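# Sort full electrode packs onto the low platform by weight

## Task

There are three packs of welding electrodes; one or two are full and the rest are partly used, and they look identical. Put every full pack lying flat on the low platform and keep every partly used pack off it. The scene fails if the robot ends up holding a partly used pack above the bench. A pack counts only if it stays in place by itself with no help from the robot. At the end, open the grippers and move the arms away.

## Robot and tools

Robot: two 7-joint Kinova Gen3 arms, left_arm and right_arm, each ending in a Robotiq 2F-85 two-finger gripper. Bases in the scene frame: left_arm at (-0.015, +0.273, 0), right_arm at (+0.034, -0.269, 0). Scene frame: origin on the table top midway between the arms, +x out over the table, +z up, left_arm on the +y side. The names left and right do not refer to image sides.

Gripper frame: fingers point along the gripper's +z, and they close along its y axis. The reported end_effector_position is the point between the pads when closed; closed fingertips extend about 19 mm past it (6 mm when fully open). Fingertips travel about 13 mm outward while closing, so leave clearance above surfaces.

A row is always 18 numbers, covering both arms even if one stays still: left x, y, z (metres), qw, qx, qy, qz (w first), left gripper position, left gripper speed, then the same nine for the right arm. Position and quaternion are an absolute pose in the scene frame, not an offset. Gripper position ranges -1 to +1: +1 fully open (85 mm), 0 about 41 mm, pads touch near -0.8, -1 closes until blocked (full grip, roughly 190-235 N per pad). Gripper speed ranges -1 to +1: about 20 mm/s at -1, 85 at 0, 150 at +1. To keep a gripper unchanged, resend its previous position and speed; a 0 is a real command. To keep an arm still, resend its last reported pose in full plus its gripper numbers, and keep resending the same target quaternion rather than the drifting reported one.

Tools:
- execute_actions: {"actions": [...], "pictures": bool}. An empty list just returns state (with pictures). One action {"rows": [[18 numbers], ...], "steps": n} with 1-15 rows and steps from 6 to 15 (1/30 s each, default 15); each row lasts one step and the last repeats. A wait {"steps": n} up to 300 counts from the previous result, including reply time. Any refused call sends nothing; a target more than 0.6 m from the arm's last reported position along any gripper axis is refused.
- move: {"target": [18 numbers], "speed": m/s 0.002-0.5, default 0.25; rotation up to twice that in rad/s}. Drives each gripper in a straight line to its absolute pose, paths finishing together, lasting 0.5-10 s (stopped at 10 s if longer). It does not avoid obstacles or the other arm. Finger numbers are sent at the start. Result adds a "move:" line with the ending (done, off_target, moving, held, fault), active limits (paced = target clipped; held = some steps blocked, after which the arm may jump fast), and each gripper's distance from its pose.
- wait: {"seconds": 0-10}, sends nothing new.
- zoom_image: {"camera": one of cam_head_left, cam_head_right, cam_high, cam_low, cam_left_wrist, cam_right_wrist, "region": [x0, y0, x1, y1] pixels, at most 504x504}. All images are 896x504.
- read_manual: {"section": "licences"}, licence text only.
- finished_scene: {"scene": number}; ends the scene irreversibly and reports success.

Motion behaviour: each control step the commanded pose is clipped to within 70 mm and 16 degrees of the measured pose, then solved by damped IK with position taking priority over orientation. Joints are speed- and acceleration-limited; large moves may end short, so check the result and command the rest. After an execute_actions action, 6 steps are held back and run during your reply; the arm continues only to its last clipped pose. Reply time keeps the simulation running.

Results: a state line per arm with end-effector position and quaternion (can be somewhat off at long reach), joint positions and joint torques (offset, scaled, noisy; static torque changes only with contact or load). position_measured_pct is about 50 - 50 x finger position: 0 fully open; stopping below ~90 short of the command means something is held or blocking; ~90 or more means pads met (empty or very thin item). "pose unreachable" means the clearance check altered or blocked an arm's command; HELD marks steps not sent. "Hand target" appears only when nothing is held back. MOTOR HOT warns from 60 °C; at 75 °C the arm sinks (OVER-TEMPERATURE FAULT). TORQUE FAULT: a joint reaching its load limit (49.6 N m for the first four joints, 31.2 N m for the wrist joints, held weight included) freezes that arm for 10 s.

Strategy note: since fullness is not visible, lift each pack and compare the joint torque readings (or gripper load) against an empty-hand baseline at the same pose; the heavier pack(s) are full. Grip: open wider than the pack, then close with -1 and keep it, or close just under the pack width for a gentler hold. Fingers re-close by themselves if the object slips. Release by commanding a position wider than the pack.

Avoid: dropping, slamming or knocking packs, anything leaving the table, hard presses into surfaces (pressing harder the faster and deeper past contact), the arms colliding, and long heavy holds that heat motors. Brief external tugs or pushes may occur. Finish with all full packs resting flat on the platform unaided, partial packs elsewhere on the bench, grippers open and arms withdrawn.

Each tool is called after "Call:" as name([rows], argument=value, ...), one row to a line, values as JSON.

## Session

Call:
execute_actions(actions=[])

Scene clock: 0.00 s of 6600.00 s.
left_arm: end_effector_position=(+0.3067, +0.5853, +0.2005) position_measured_pct=0.0 end_effector_quat_wxyz=(-0.000, -0.379, +0.926, -0.002) | right_arm: end_effector_position=(+0.5879, -0.4416, +0.3125) position_measured_pct=0.0 end_effector_quat_wxyz=(+0.165, -0.104, +0.675, -0.711)
Joint positions: left_arm=[-0.927  0.43   0.001  1.658  0.003  1.056  1.517] | right_arm=[-0.731  0.878  0.441  1.854  1.515  1.299  0.378]
Joint velocities: left_arm=[ 0.002 -0.001  0.    -0.    -0.    -0.     0.   ] | right_arm=[ 0.001 -0.     0.     0.     0.001  0.     0.001]
Joint torques (N m, as the joint torque sensors report them, + toward a larger angle): no reading
Motor temperatures (°C, as the motors report them): left_arm=[31 36 30 30 38 45 44] | right_arm=[37 33 37 33 41 41 46]
Hand target (left_arm): +0.307, +0.585, +0.200; -0.000, -0.379, +0.926, -0.002
Hand target (right_arm): +0.588, -0.442, +0.313; +0.165, -0.104, +0.675, -0.711

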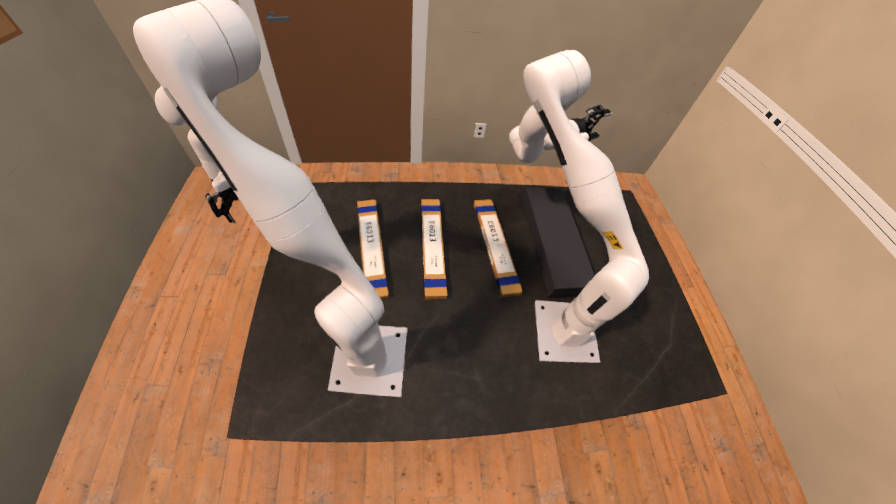

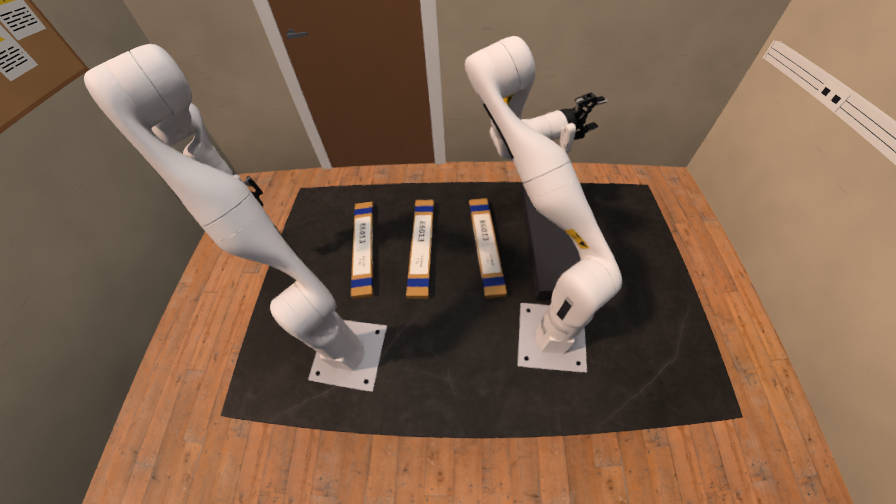

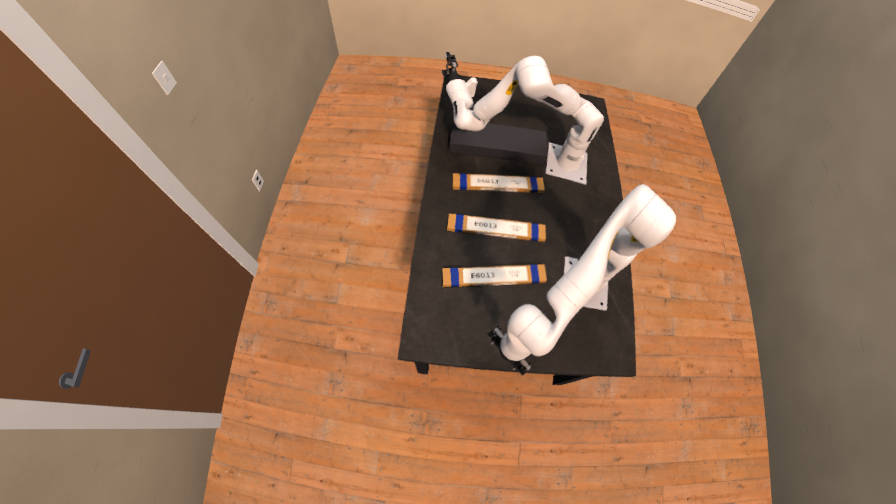

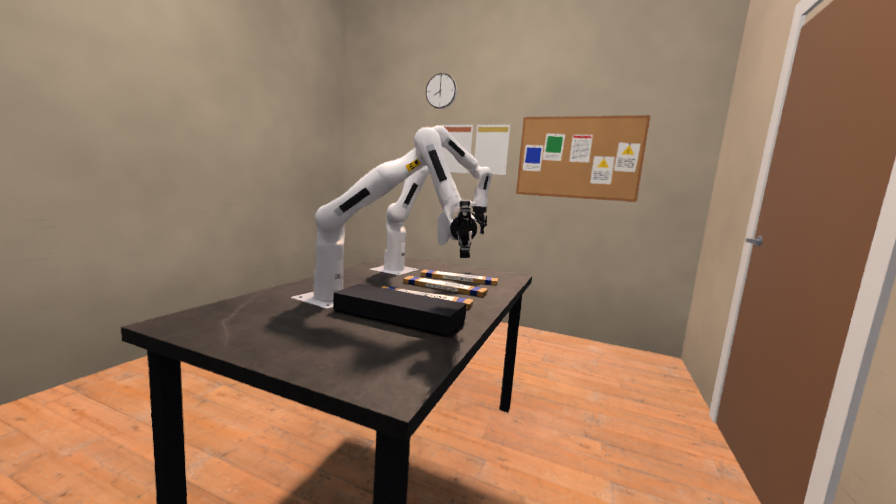

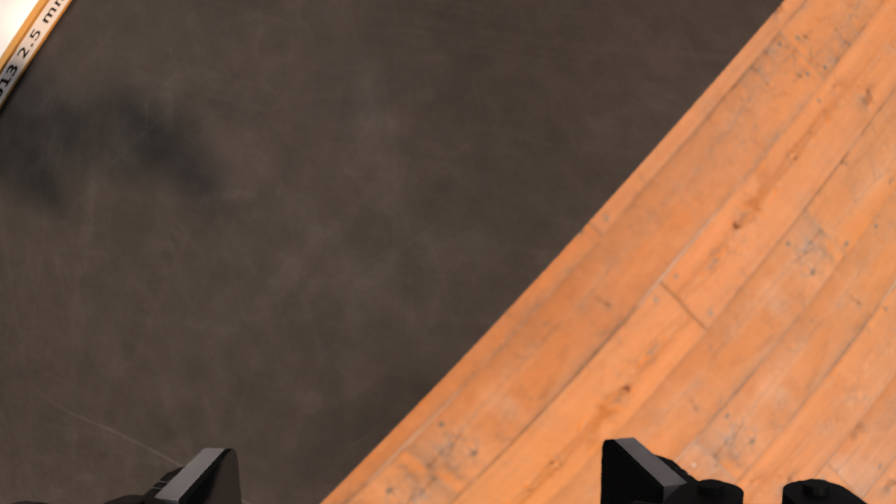

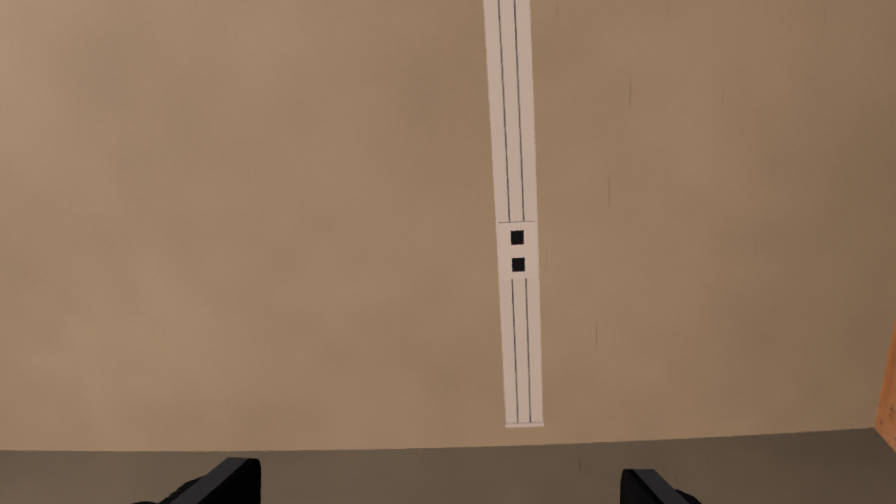

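Call:
move(target=[0.335,0.28,0.15,0,-0.07,0.997,0,1,1,0.335,-0.10,0.15,0,-0.04,0.999,0,1,1], speed=0.3)

Scene clock: 3.77 s of 6600.00 s.
left_arm: end_effector_position=(+0.3334, +0.2810, +0.1498) position_measured_pct=0.0 end_effector_quat_wxyz=(-0.001, -0.071, +0.997, +0.001) | right_arm: end_effector_position=(+0.3357, -0.0985, +0.1503) position_measured_pct=0.0 end_effector_quat_wxyz=(-0.000, -0.042, +0.999, +0.000)
Joint positions: left_arm=[-0.394  0.316  0.256  2.063 -0.114  0.777  1.741] | right_arm=[-0.608  0.307 -0.136  2.06   0.057  0.778  1.006]
Joint velocities: left_arm=[ 0.004  0.002  0.005 -0.    -0.002  0.     0.002] | right_arm=[ 0.007 -0.002  0.007  0.001 -0.002 -0.001  0.005]
Joint torques (N m, as the joint torque sensors report them, + toward a larger angle): left_arm=[ -0.38 -12.58   0.76  -6.98  -0.04   0.13  -0.03] | right_arm=[  0.07 -13.12  -0.16  -5.44   0.23   0.2    0.12]
Motor temperatures (°C, as the motors report them): left_arm=[31 36 30 30 38 45 44] | right_arm=[37 33 37 33 41 41 46]
Hand target (left_arm): +0.333, +0.281, +0.150; -0.001, -0.070, +0.998, +0.001
Hand target (right_arm): +0.336, -0.099, +0.150; -0.000, -0.041, +0.999, +0.000
Off the commanded pose (left_arm): 0.002 m, 0 deg.
Off the commanded pose (right_arm): 0.002 m, 0 deg.
Kept back: nothing.
move: done
camera_calibration (this result's frames):
cam_left_wrist: T_world_to_cam=[[-0.130829, 0.990475, 0.0429323, -0.247527], [0.991374, 0.131045, -0.00223579, -0.313745], [-0.00784055, 0.0422694, -0.999075, 0.287757], [0, 0, 0, 1]] pos_world=[0.280911, 0.274121, 0.297416]
cam_right_wrist: T_world_to_cam=[[-0.116616, 0.993079, -0.0139536, 0.133956], [0.992995, 0.116315, -0.0207619, -0.256751], [-0.0189952, -0.016277, -0.999687, 0.304609], [0, 0, 0, 1]] pos_world=[0.27636, -0.098207, 0.301052]

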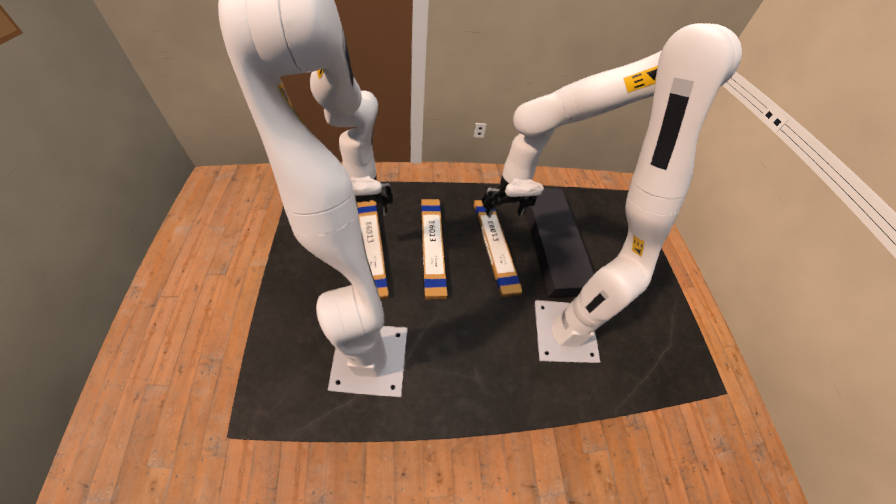

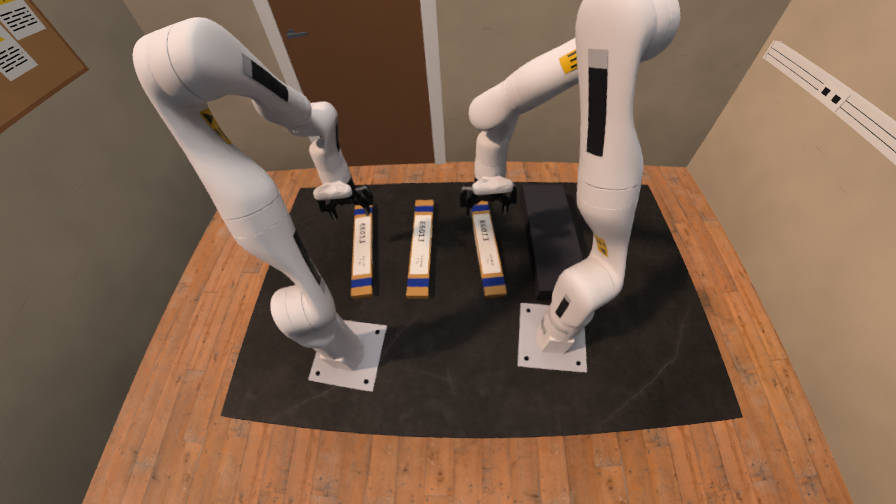

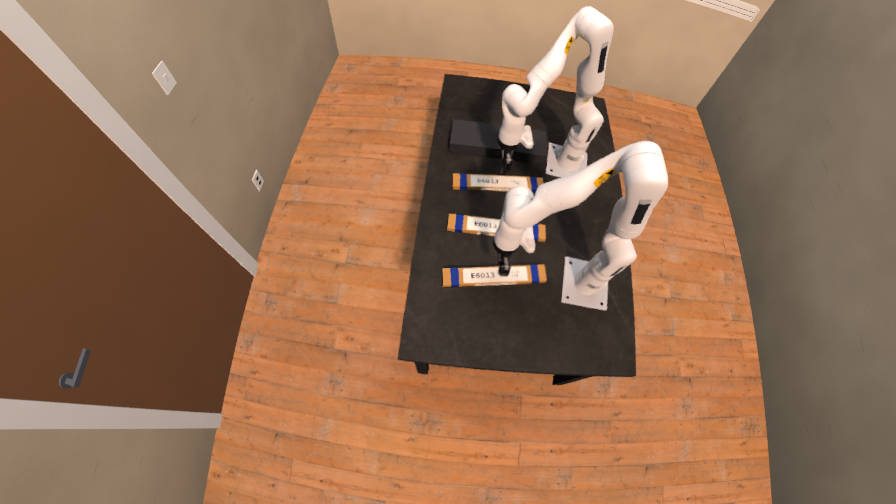

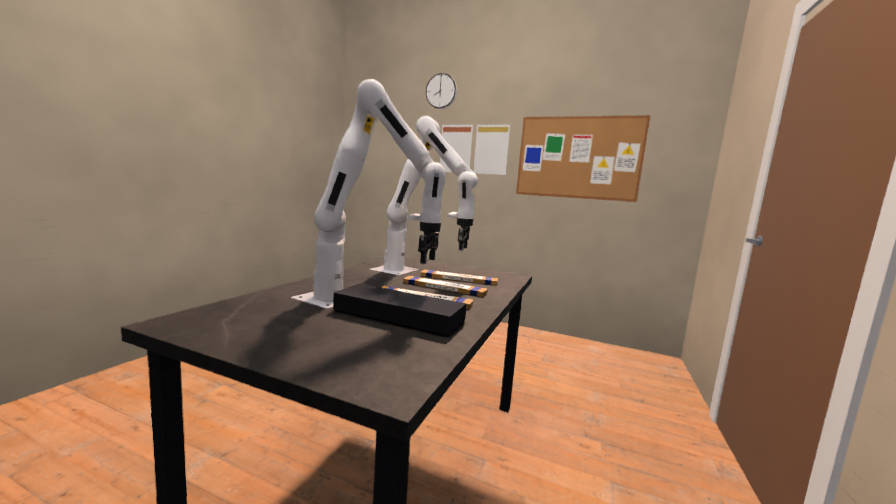

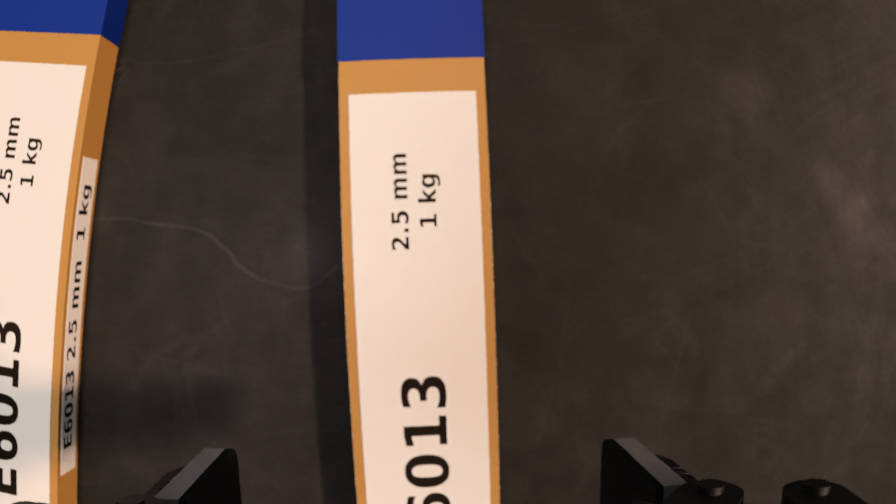

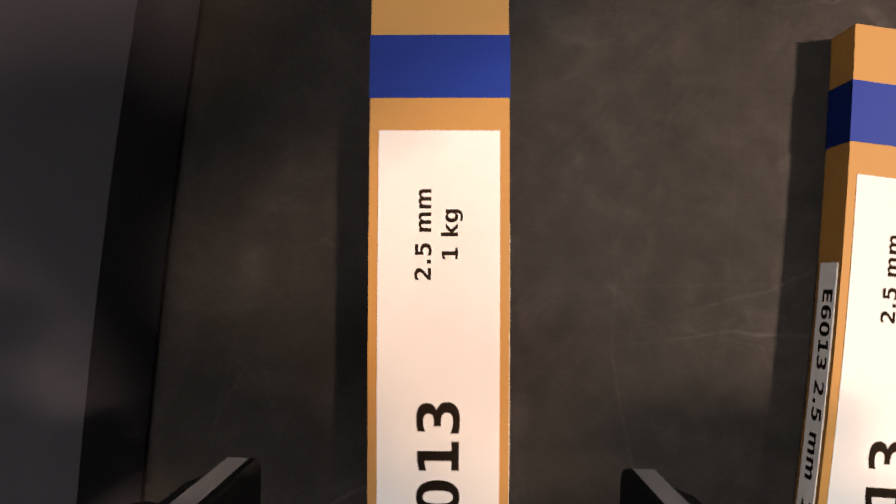

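Call:
move(target=[0.335,0.282,0.018,0,-0.085,0.996,0,1,1,0.34,-0.10,0.018,0,-0.055,0.998,0,1,1], speed=0.15)

Call:
move(target=[0.335,0.282,0.018,0,-0.085,0.996,0,-1,0,0.34,-0.10,0.018,0,-0.055,0.998,0,-1,0])

Call:
move(target=[0.335,0.282,0.04,0,-0.085,0.996,0,-1,0,0.34,-0.10,0.04,0,-0.055,0.998,0,-1,0], speed=0.05)

Scene clock: 5.43 s of 6600.00 s.
left_arm: end_effector_position=(+0.3355, +0.2826, +0.0184) position_measured_pct=0.0 end_effector_quat_wxyz=(+0.000, -0.086, +0.996, +0.001) | right_arm: end_effector_position=(+0.3405, -0.1002, +0.0182) position_measured_pct=0.0 end_effector_quat_wxyz=(+0.001, -0.055, +0.999, -0.000)
Joint positions: left_arm=[-0.292  0.629  0.131  2.185 -0.236  0.34   1.877] | right_arm=[-0.647  0.624 -0.082  2.182  0.147  0.34   0.958]
Joint velocities: left_arm=[ 0.004  0.006  0.    -0.    -0.001  0.     0.001] | right_arm=[-0.002  0.006 -0.     0.    -0.001 -0.     0.   ]
Joint torques (N m, as the joint torque sensors report them, + toward a larger angle): left_arm=[ -0.14 -14.49   1.01  -3.38  -0.14   0.1    0.09] | right_arm=[  0.28 -15.34   0.01  -2.6    0.29   0.09   0.48]
Motor temperatures (°C, as the motors report them): left_arm=[31 36 30 30 38 45 44] | right_arm=[37 33 37 33 41 41 46]
Hand target (left_arm): +0.335, +0.282, +0.018; +0.000, -0.085, +0.996, +0.000
Hand target (right_arm): +0.340, -0.100, +0.018; +0.000, -0.055, +0.999, -0.001
Off the commanded pose (left_arm): 0.001 m, 0 deg.
Off the commanded pose (right_arm): 0.001 m, 0 deg.
Kept back: nothing.
move: done
camera_calibration (this result's frames):
cam_left_wrist: T_world_to_cam=[[-0.16062, 0.986101, 0.0424922, -0.232006], [0.986999, 0.160723, 0.00101599, -0.323271], [-0.00582759, 0.042103, -0.999096, 0.155804], [0, 0, 0, 1]] pos_world=[0.282711, 0.274179, 0.16585]
cam_right_wrist: T_world_to_cam=[[-0.142581, 0.989658, -0.0157079, 0.142922], [0.989641, 0.142274, -0.0192222, -0.260398], [-0.0167886, -0.0182859, -0.999692, 0.171662], [0, 0, 0, 1]] pos_world=[0.28096, -0.101257, 0.168849]

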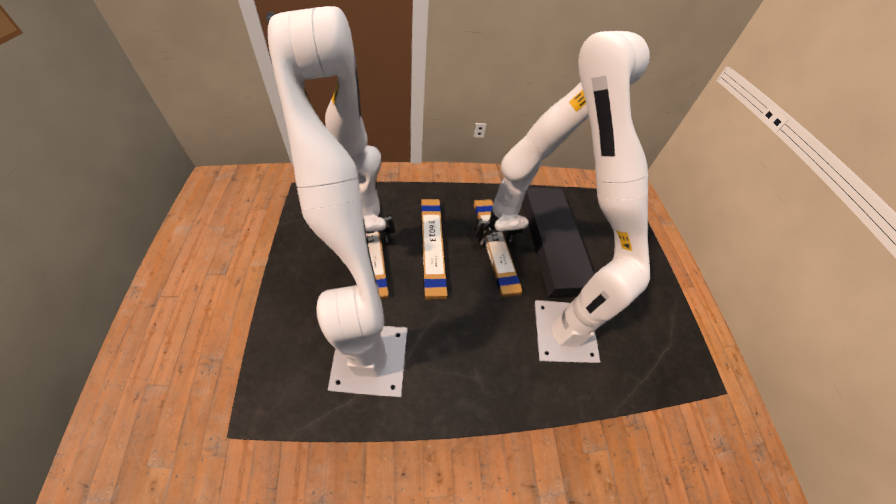

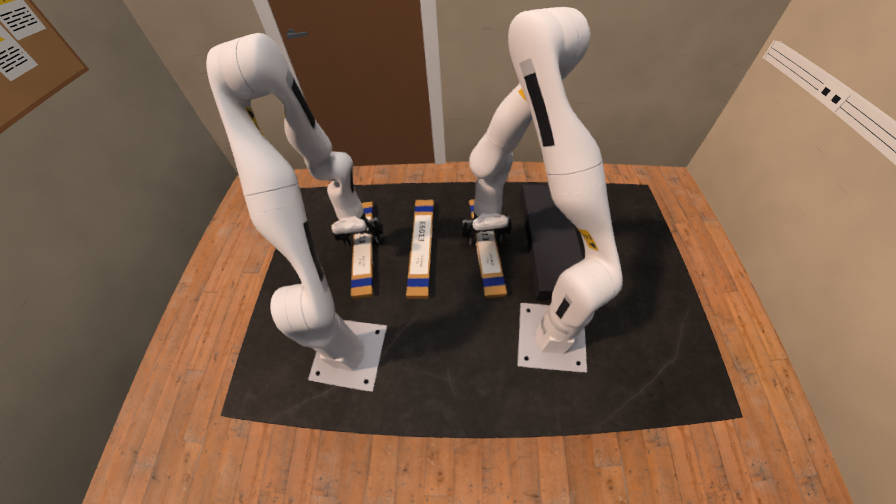

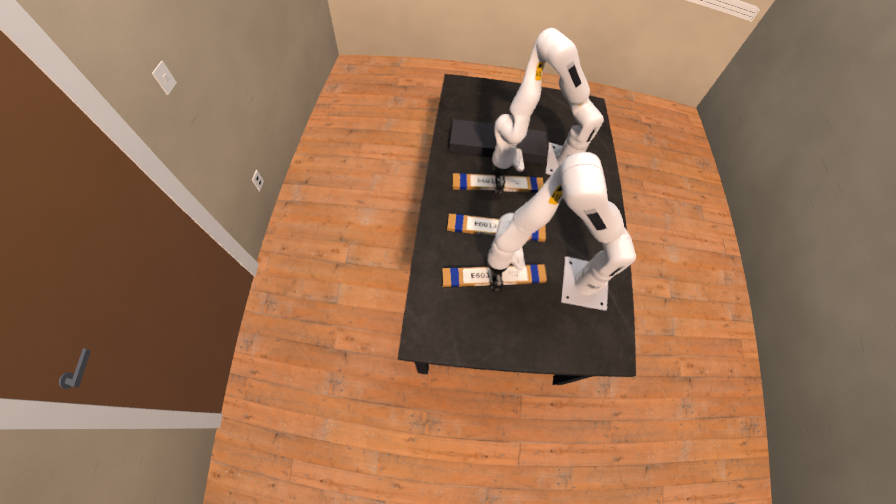

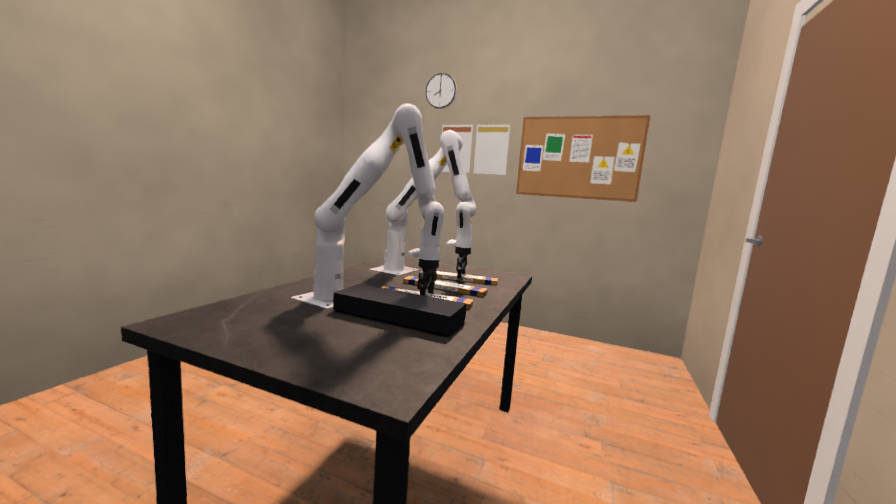

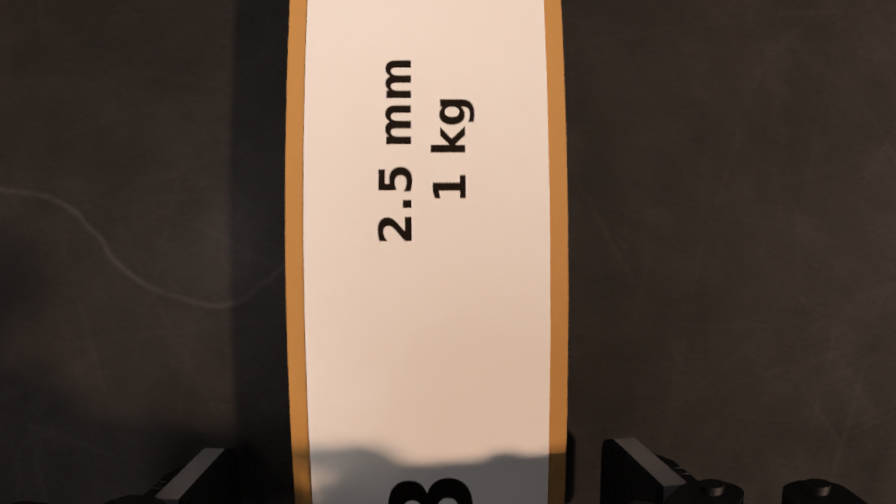

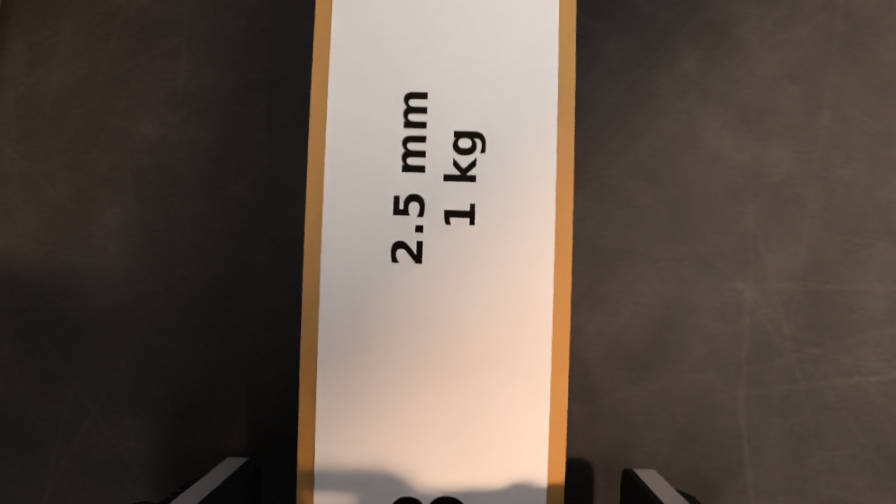

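Scene clock: 6.17 s of 6600.00 s.
left_arm: end_effector_position=(+0.3351, +0.2828, +0.0195) position_measured_pct=35.3 end_effector_quat_wxyz=(+0.001, -0.085, +0.996, +0.001) | right_arm: end_effector_position=(+0.3402, -0.1002, +0.0193) position_measured_pct=35.3 end_effector_quat_wxyz=(+0.001, -0.055, +0.998, +0.000)
Joint positions: left_arm=[-0.293  0.625  0.132  2.187 -0.237  0.34   1.876] | right_arm=[-0.646  0.62  -0.083  2.183  0.147  0.342  0.959]
Joint velocities: left_arm=[-0.001  0.    -0.001  0.    -0.001 -0.001 -0.001] | right_arm=[ 0.001  0.001  0.001 -0.    -0.001 -0.     0.   ]
Joint torques (N m, as the joint torque sensors report them, + toward a larger angle): left_arm=[  0.01 -11.05   1.71  -3.85   0.35  -0.91  -0.02] | right_arm=[  0.4  -12.34  -0.18  -3.2    0.21  -0.84   0.43]
Motor temperatures (°C, as the motors report them): left_arm=[31 36 30 30 38 45 44] | right_arm=[37 33 37 33 41 41 46]
Hand target (left_arm): +0.335, +0.282, +0.018; -0.000, -0.085, +0.996, +0.000
Hand target (right_arm): +0.340, -0.100, +0.018; -0.000, -0.055, +0.998, -0.000
Off the commanded pose (left_arm): 0.002 m, 0 deg.
Off the commanded pose (right_arm): 0.001 m, 0 deg.
Kept back: nothing.
move: done
camera_calibration (this result's frames):
cam_left_wrist: T_world_to_cam=[[-0.160024, 0.986185, 0.0427934, -0.232534], [0.987102, 0.160077, 0.00222727, -0.322834], [-0.00465371, 0.0425978, -0.999081, 0.156396], [0, 0, 0, 1]] pos_world=[0.282187, 0.274338, 0.166922]
cam_right_wrist: T_world_to_cam=[[-0.143004, 0.989613, -0.0147315, 0.142986], [0.989586, 0.142721, -0.0186951, -0.259997], [-0.0163985, -0.0172515, -0.999717, 0.172779], [0, 0, 0, 1]] pos_world=[0.28057, -0.101413, 0.169975]

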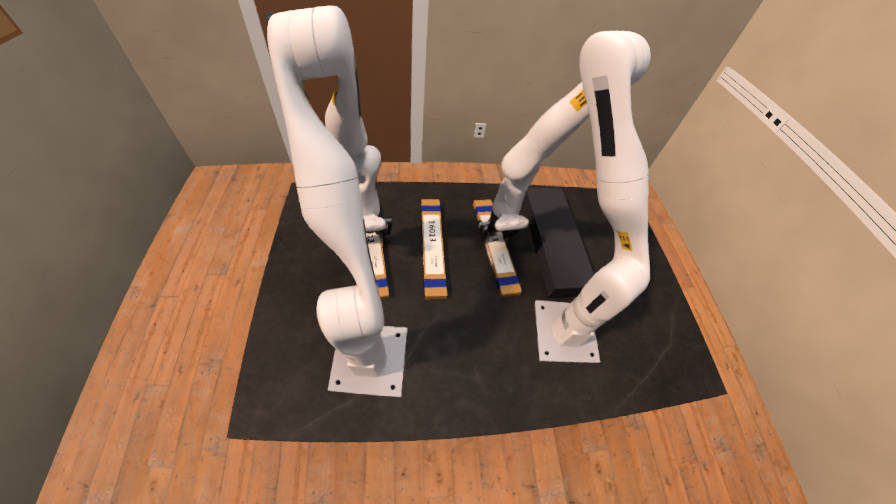

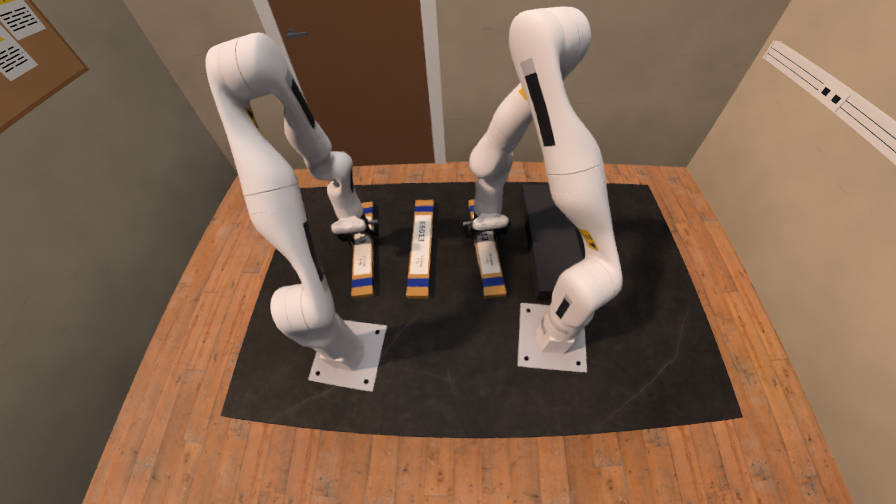

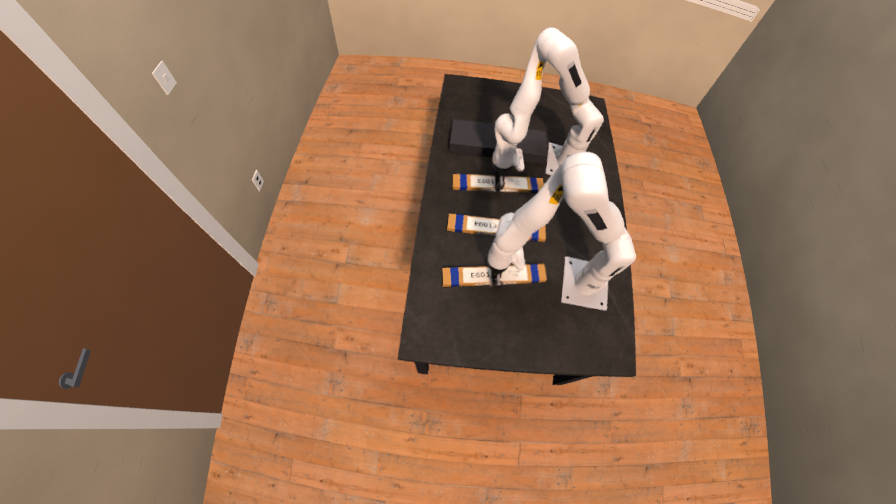

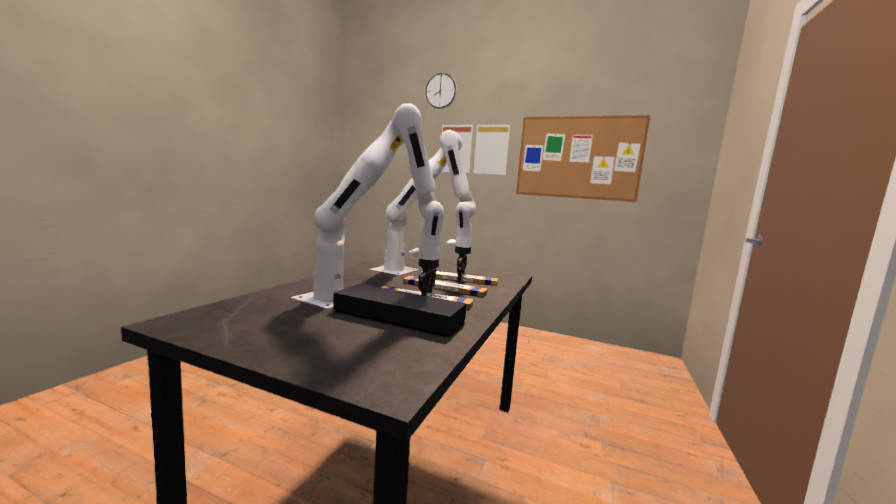

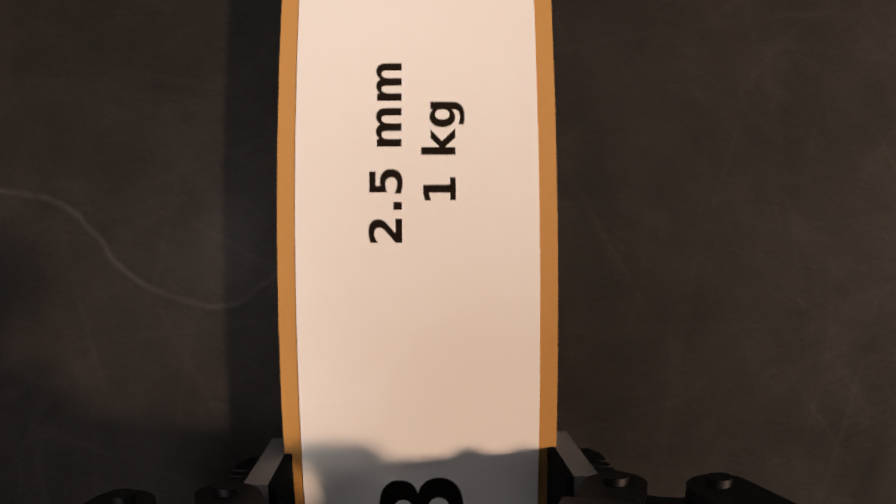

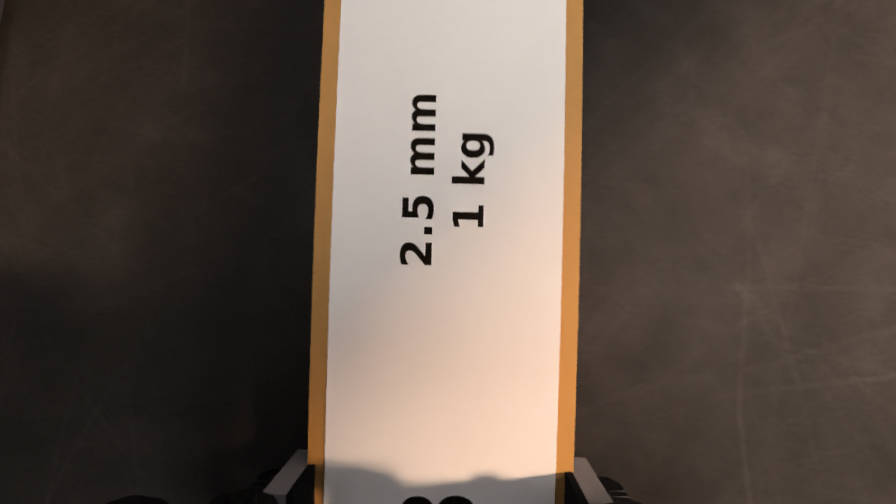

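Scene clock: 6.90 s of 6600.00 s.
left_arm: end_effector_position=(+0.3348, +0.2818, +0.0398) position_measured_pct=35.3 end_effector_quat_wxyz=(-0.000, -0.085, +0.996, -0.000) | right_arm: end_effector_position=(+0.3398, -0.1000, +0.0398) position_measured_pct=35.3 end_effector_quat_wxyz=(-0.000, -0.055, +0.998, -0.000)
Joint positions: left_arm=[-0.314  0.572  0.161  2.176 -0.22   0.409  1.862] | right_arm=[-0.633  0.566 -0.101  2.171  0.134  0.411  0.97 ]
Joint velocities: left_arm=[-0.004 -0.005  0.    -0.001  0.001 -0.001 -0.001] | right_arm=[ 0.001 -0.004  0.    -0.    -0.     0.     0.002]
Joint torques (N m, as the joint torque sensors report them, + toward a larger angle): left_arm=[ -0.41 -17.6    1.24  -5.14  -0.09   0.28  -0.03] | right_arm=[  0.42 -15.94   0.    -3.29   0.22   0.17   0.4 ]
Motor temperatures (°C, as the motors report them): left_arm=[31 36 30 30 38 45 44] | right_arm=[37 33 37 33 41 41 46]
Hand target (left_arm): +0.335, +0.282, +0.040; -0.000, -0.085, +0.996, -0.000
Hand target (right_arm): +0.340, -0.100, +0.040; -0.000, -0.055, +0.998, +0.000
Off the commanded pose (left_arm): 0.000 m, 0 deg.
Off the commanded pose (right_arm): 0.000 m, 0 deg.
Kept back: nothing.
move: done
camera_calibration (this result's frames):
cam_left_wrist: T_world_to_cam=[[-0.158947, 0.986421, 0.0413403, -0.23284], [0.987263, 0.159096, -0.000314252, -0.322078], [-0.00688705, 0.0407638, -0.999145, 0.17798], [0, 0, 0, 1]] pos_world=[0.282192, 0.273664, 0.187352]
cam_right_wrist: T_world_to_cam=[[-0.143665, 0.989515, -0.014863, 0.143265], [0.989453, 0.143342, -0.0208926, -0.259037], [-0.018543, -0.0177078, -0.999671, 0.193966], [0, 0, 0, 1]] pos_world=[0.280483, -0.101197, 0.19062]

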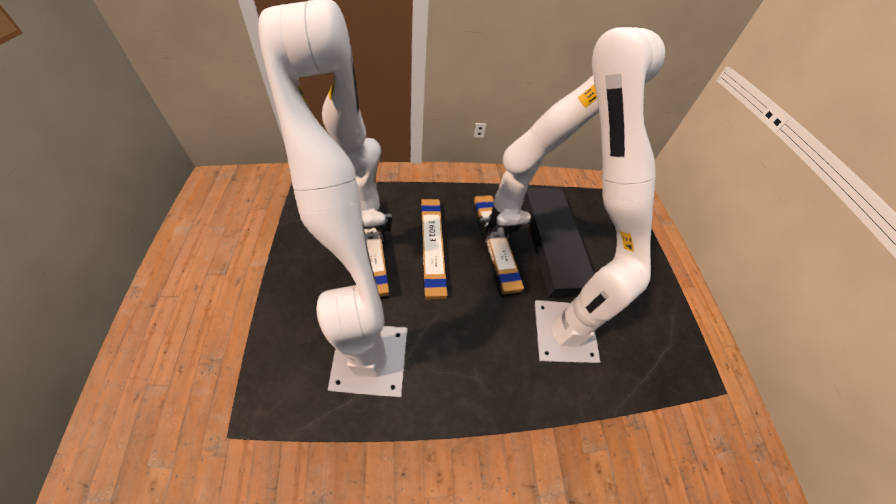

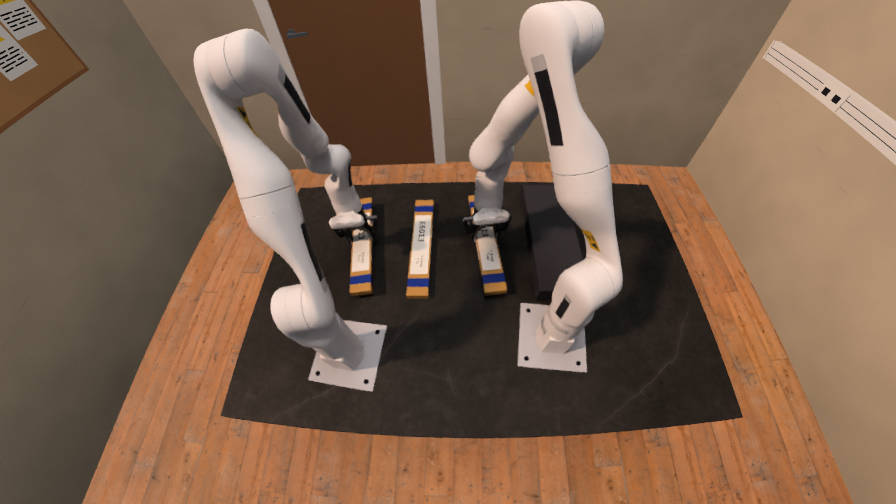

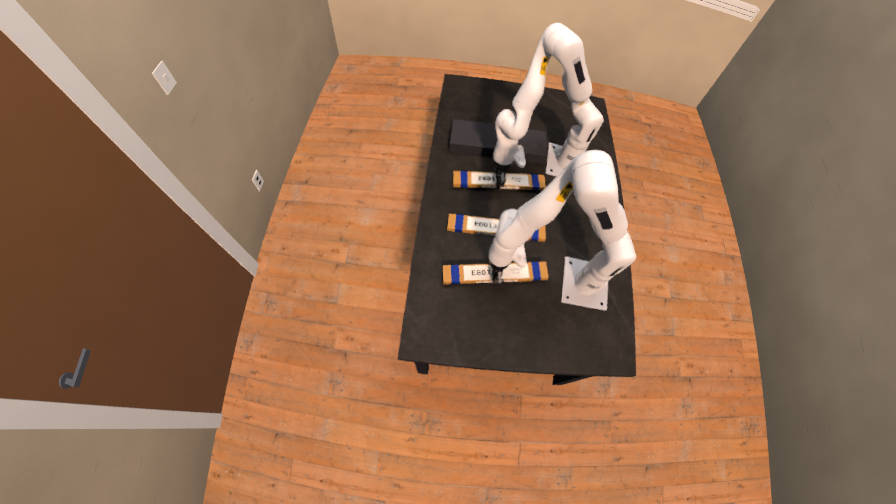

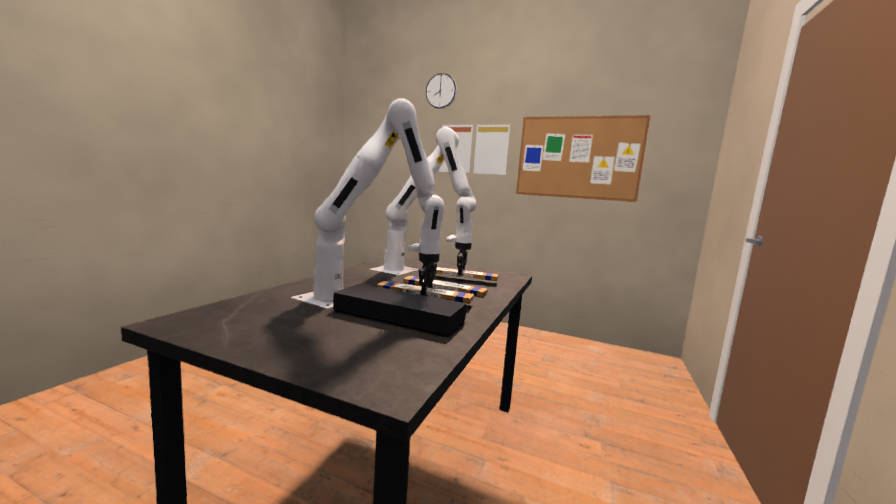

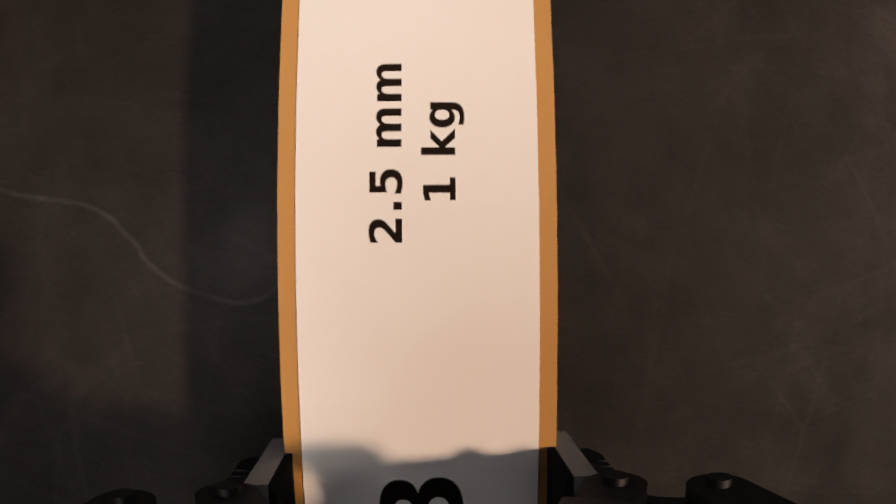

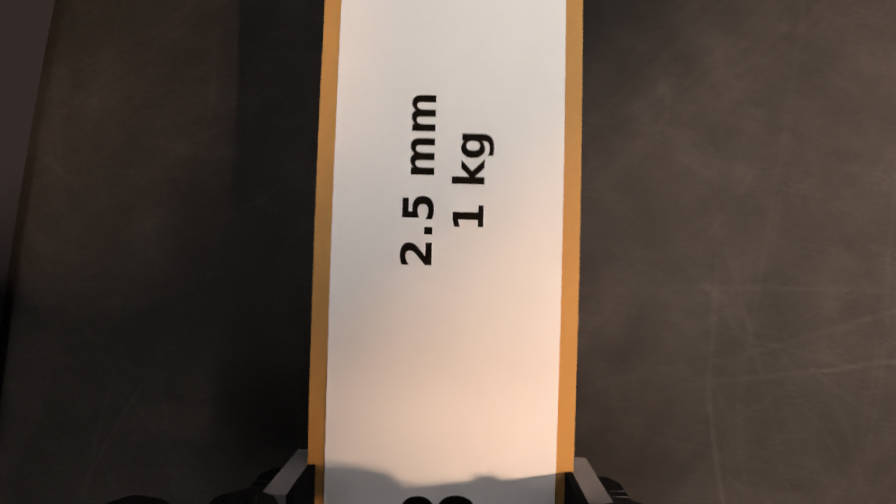

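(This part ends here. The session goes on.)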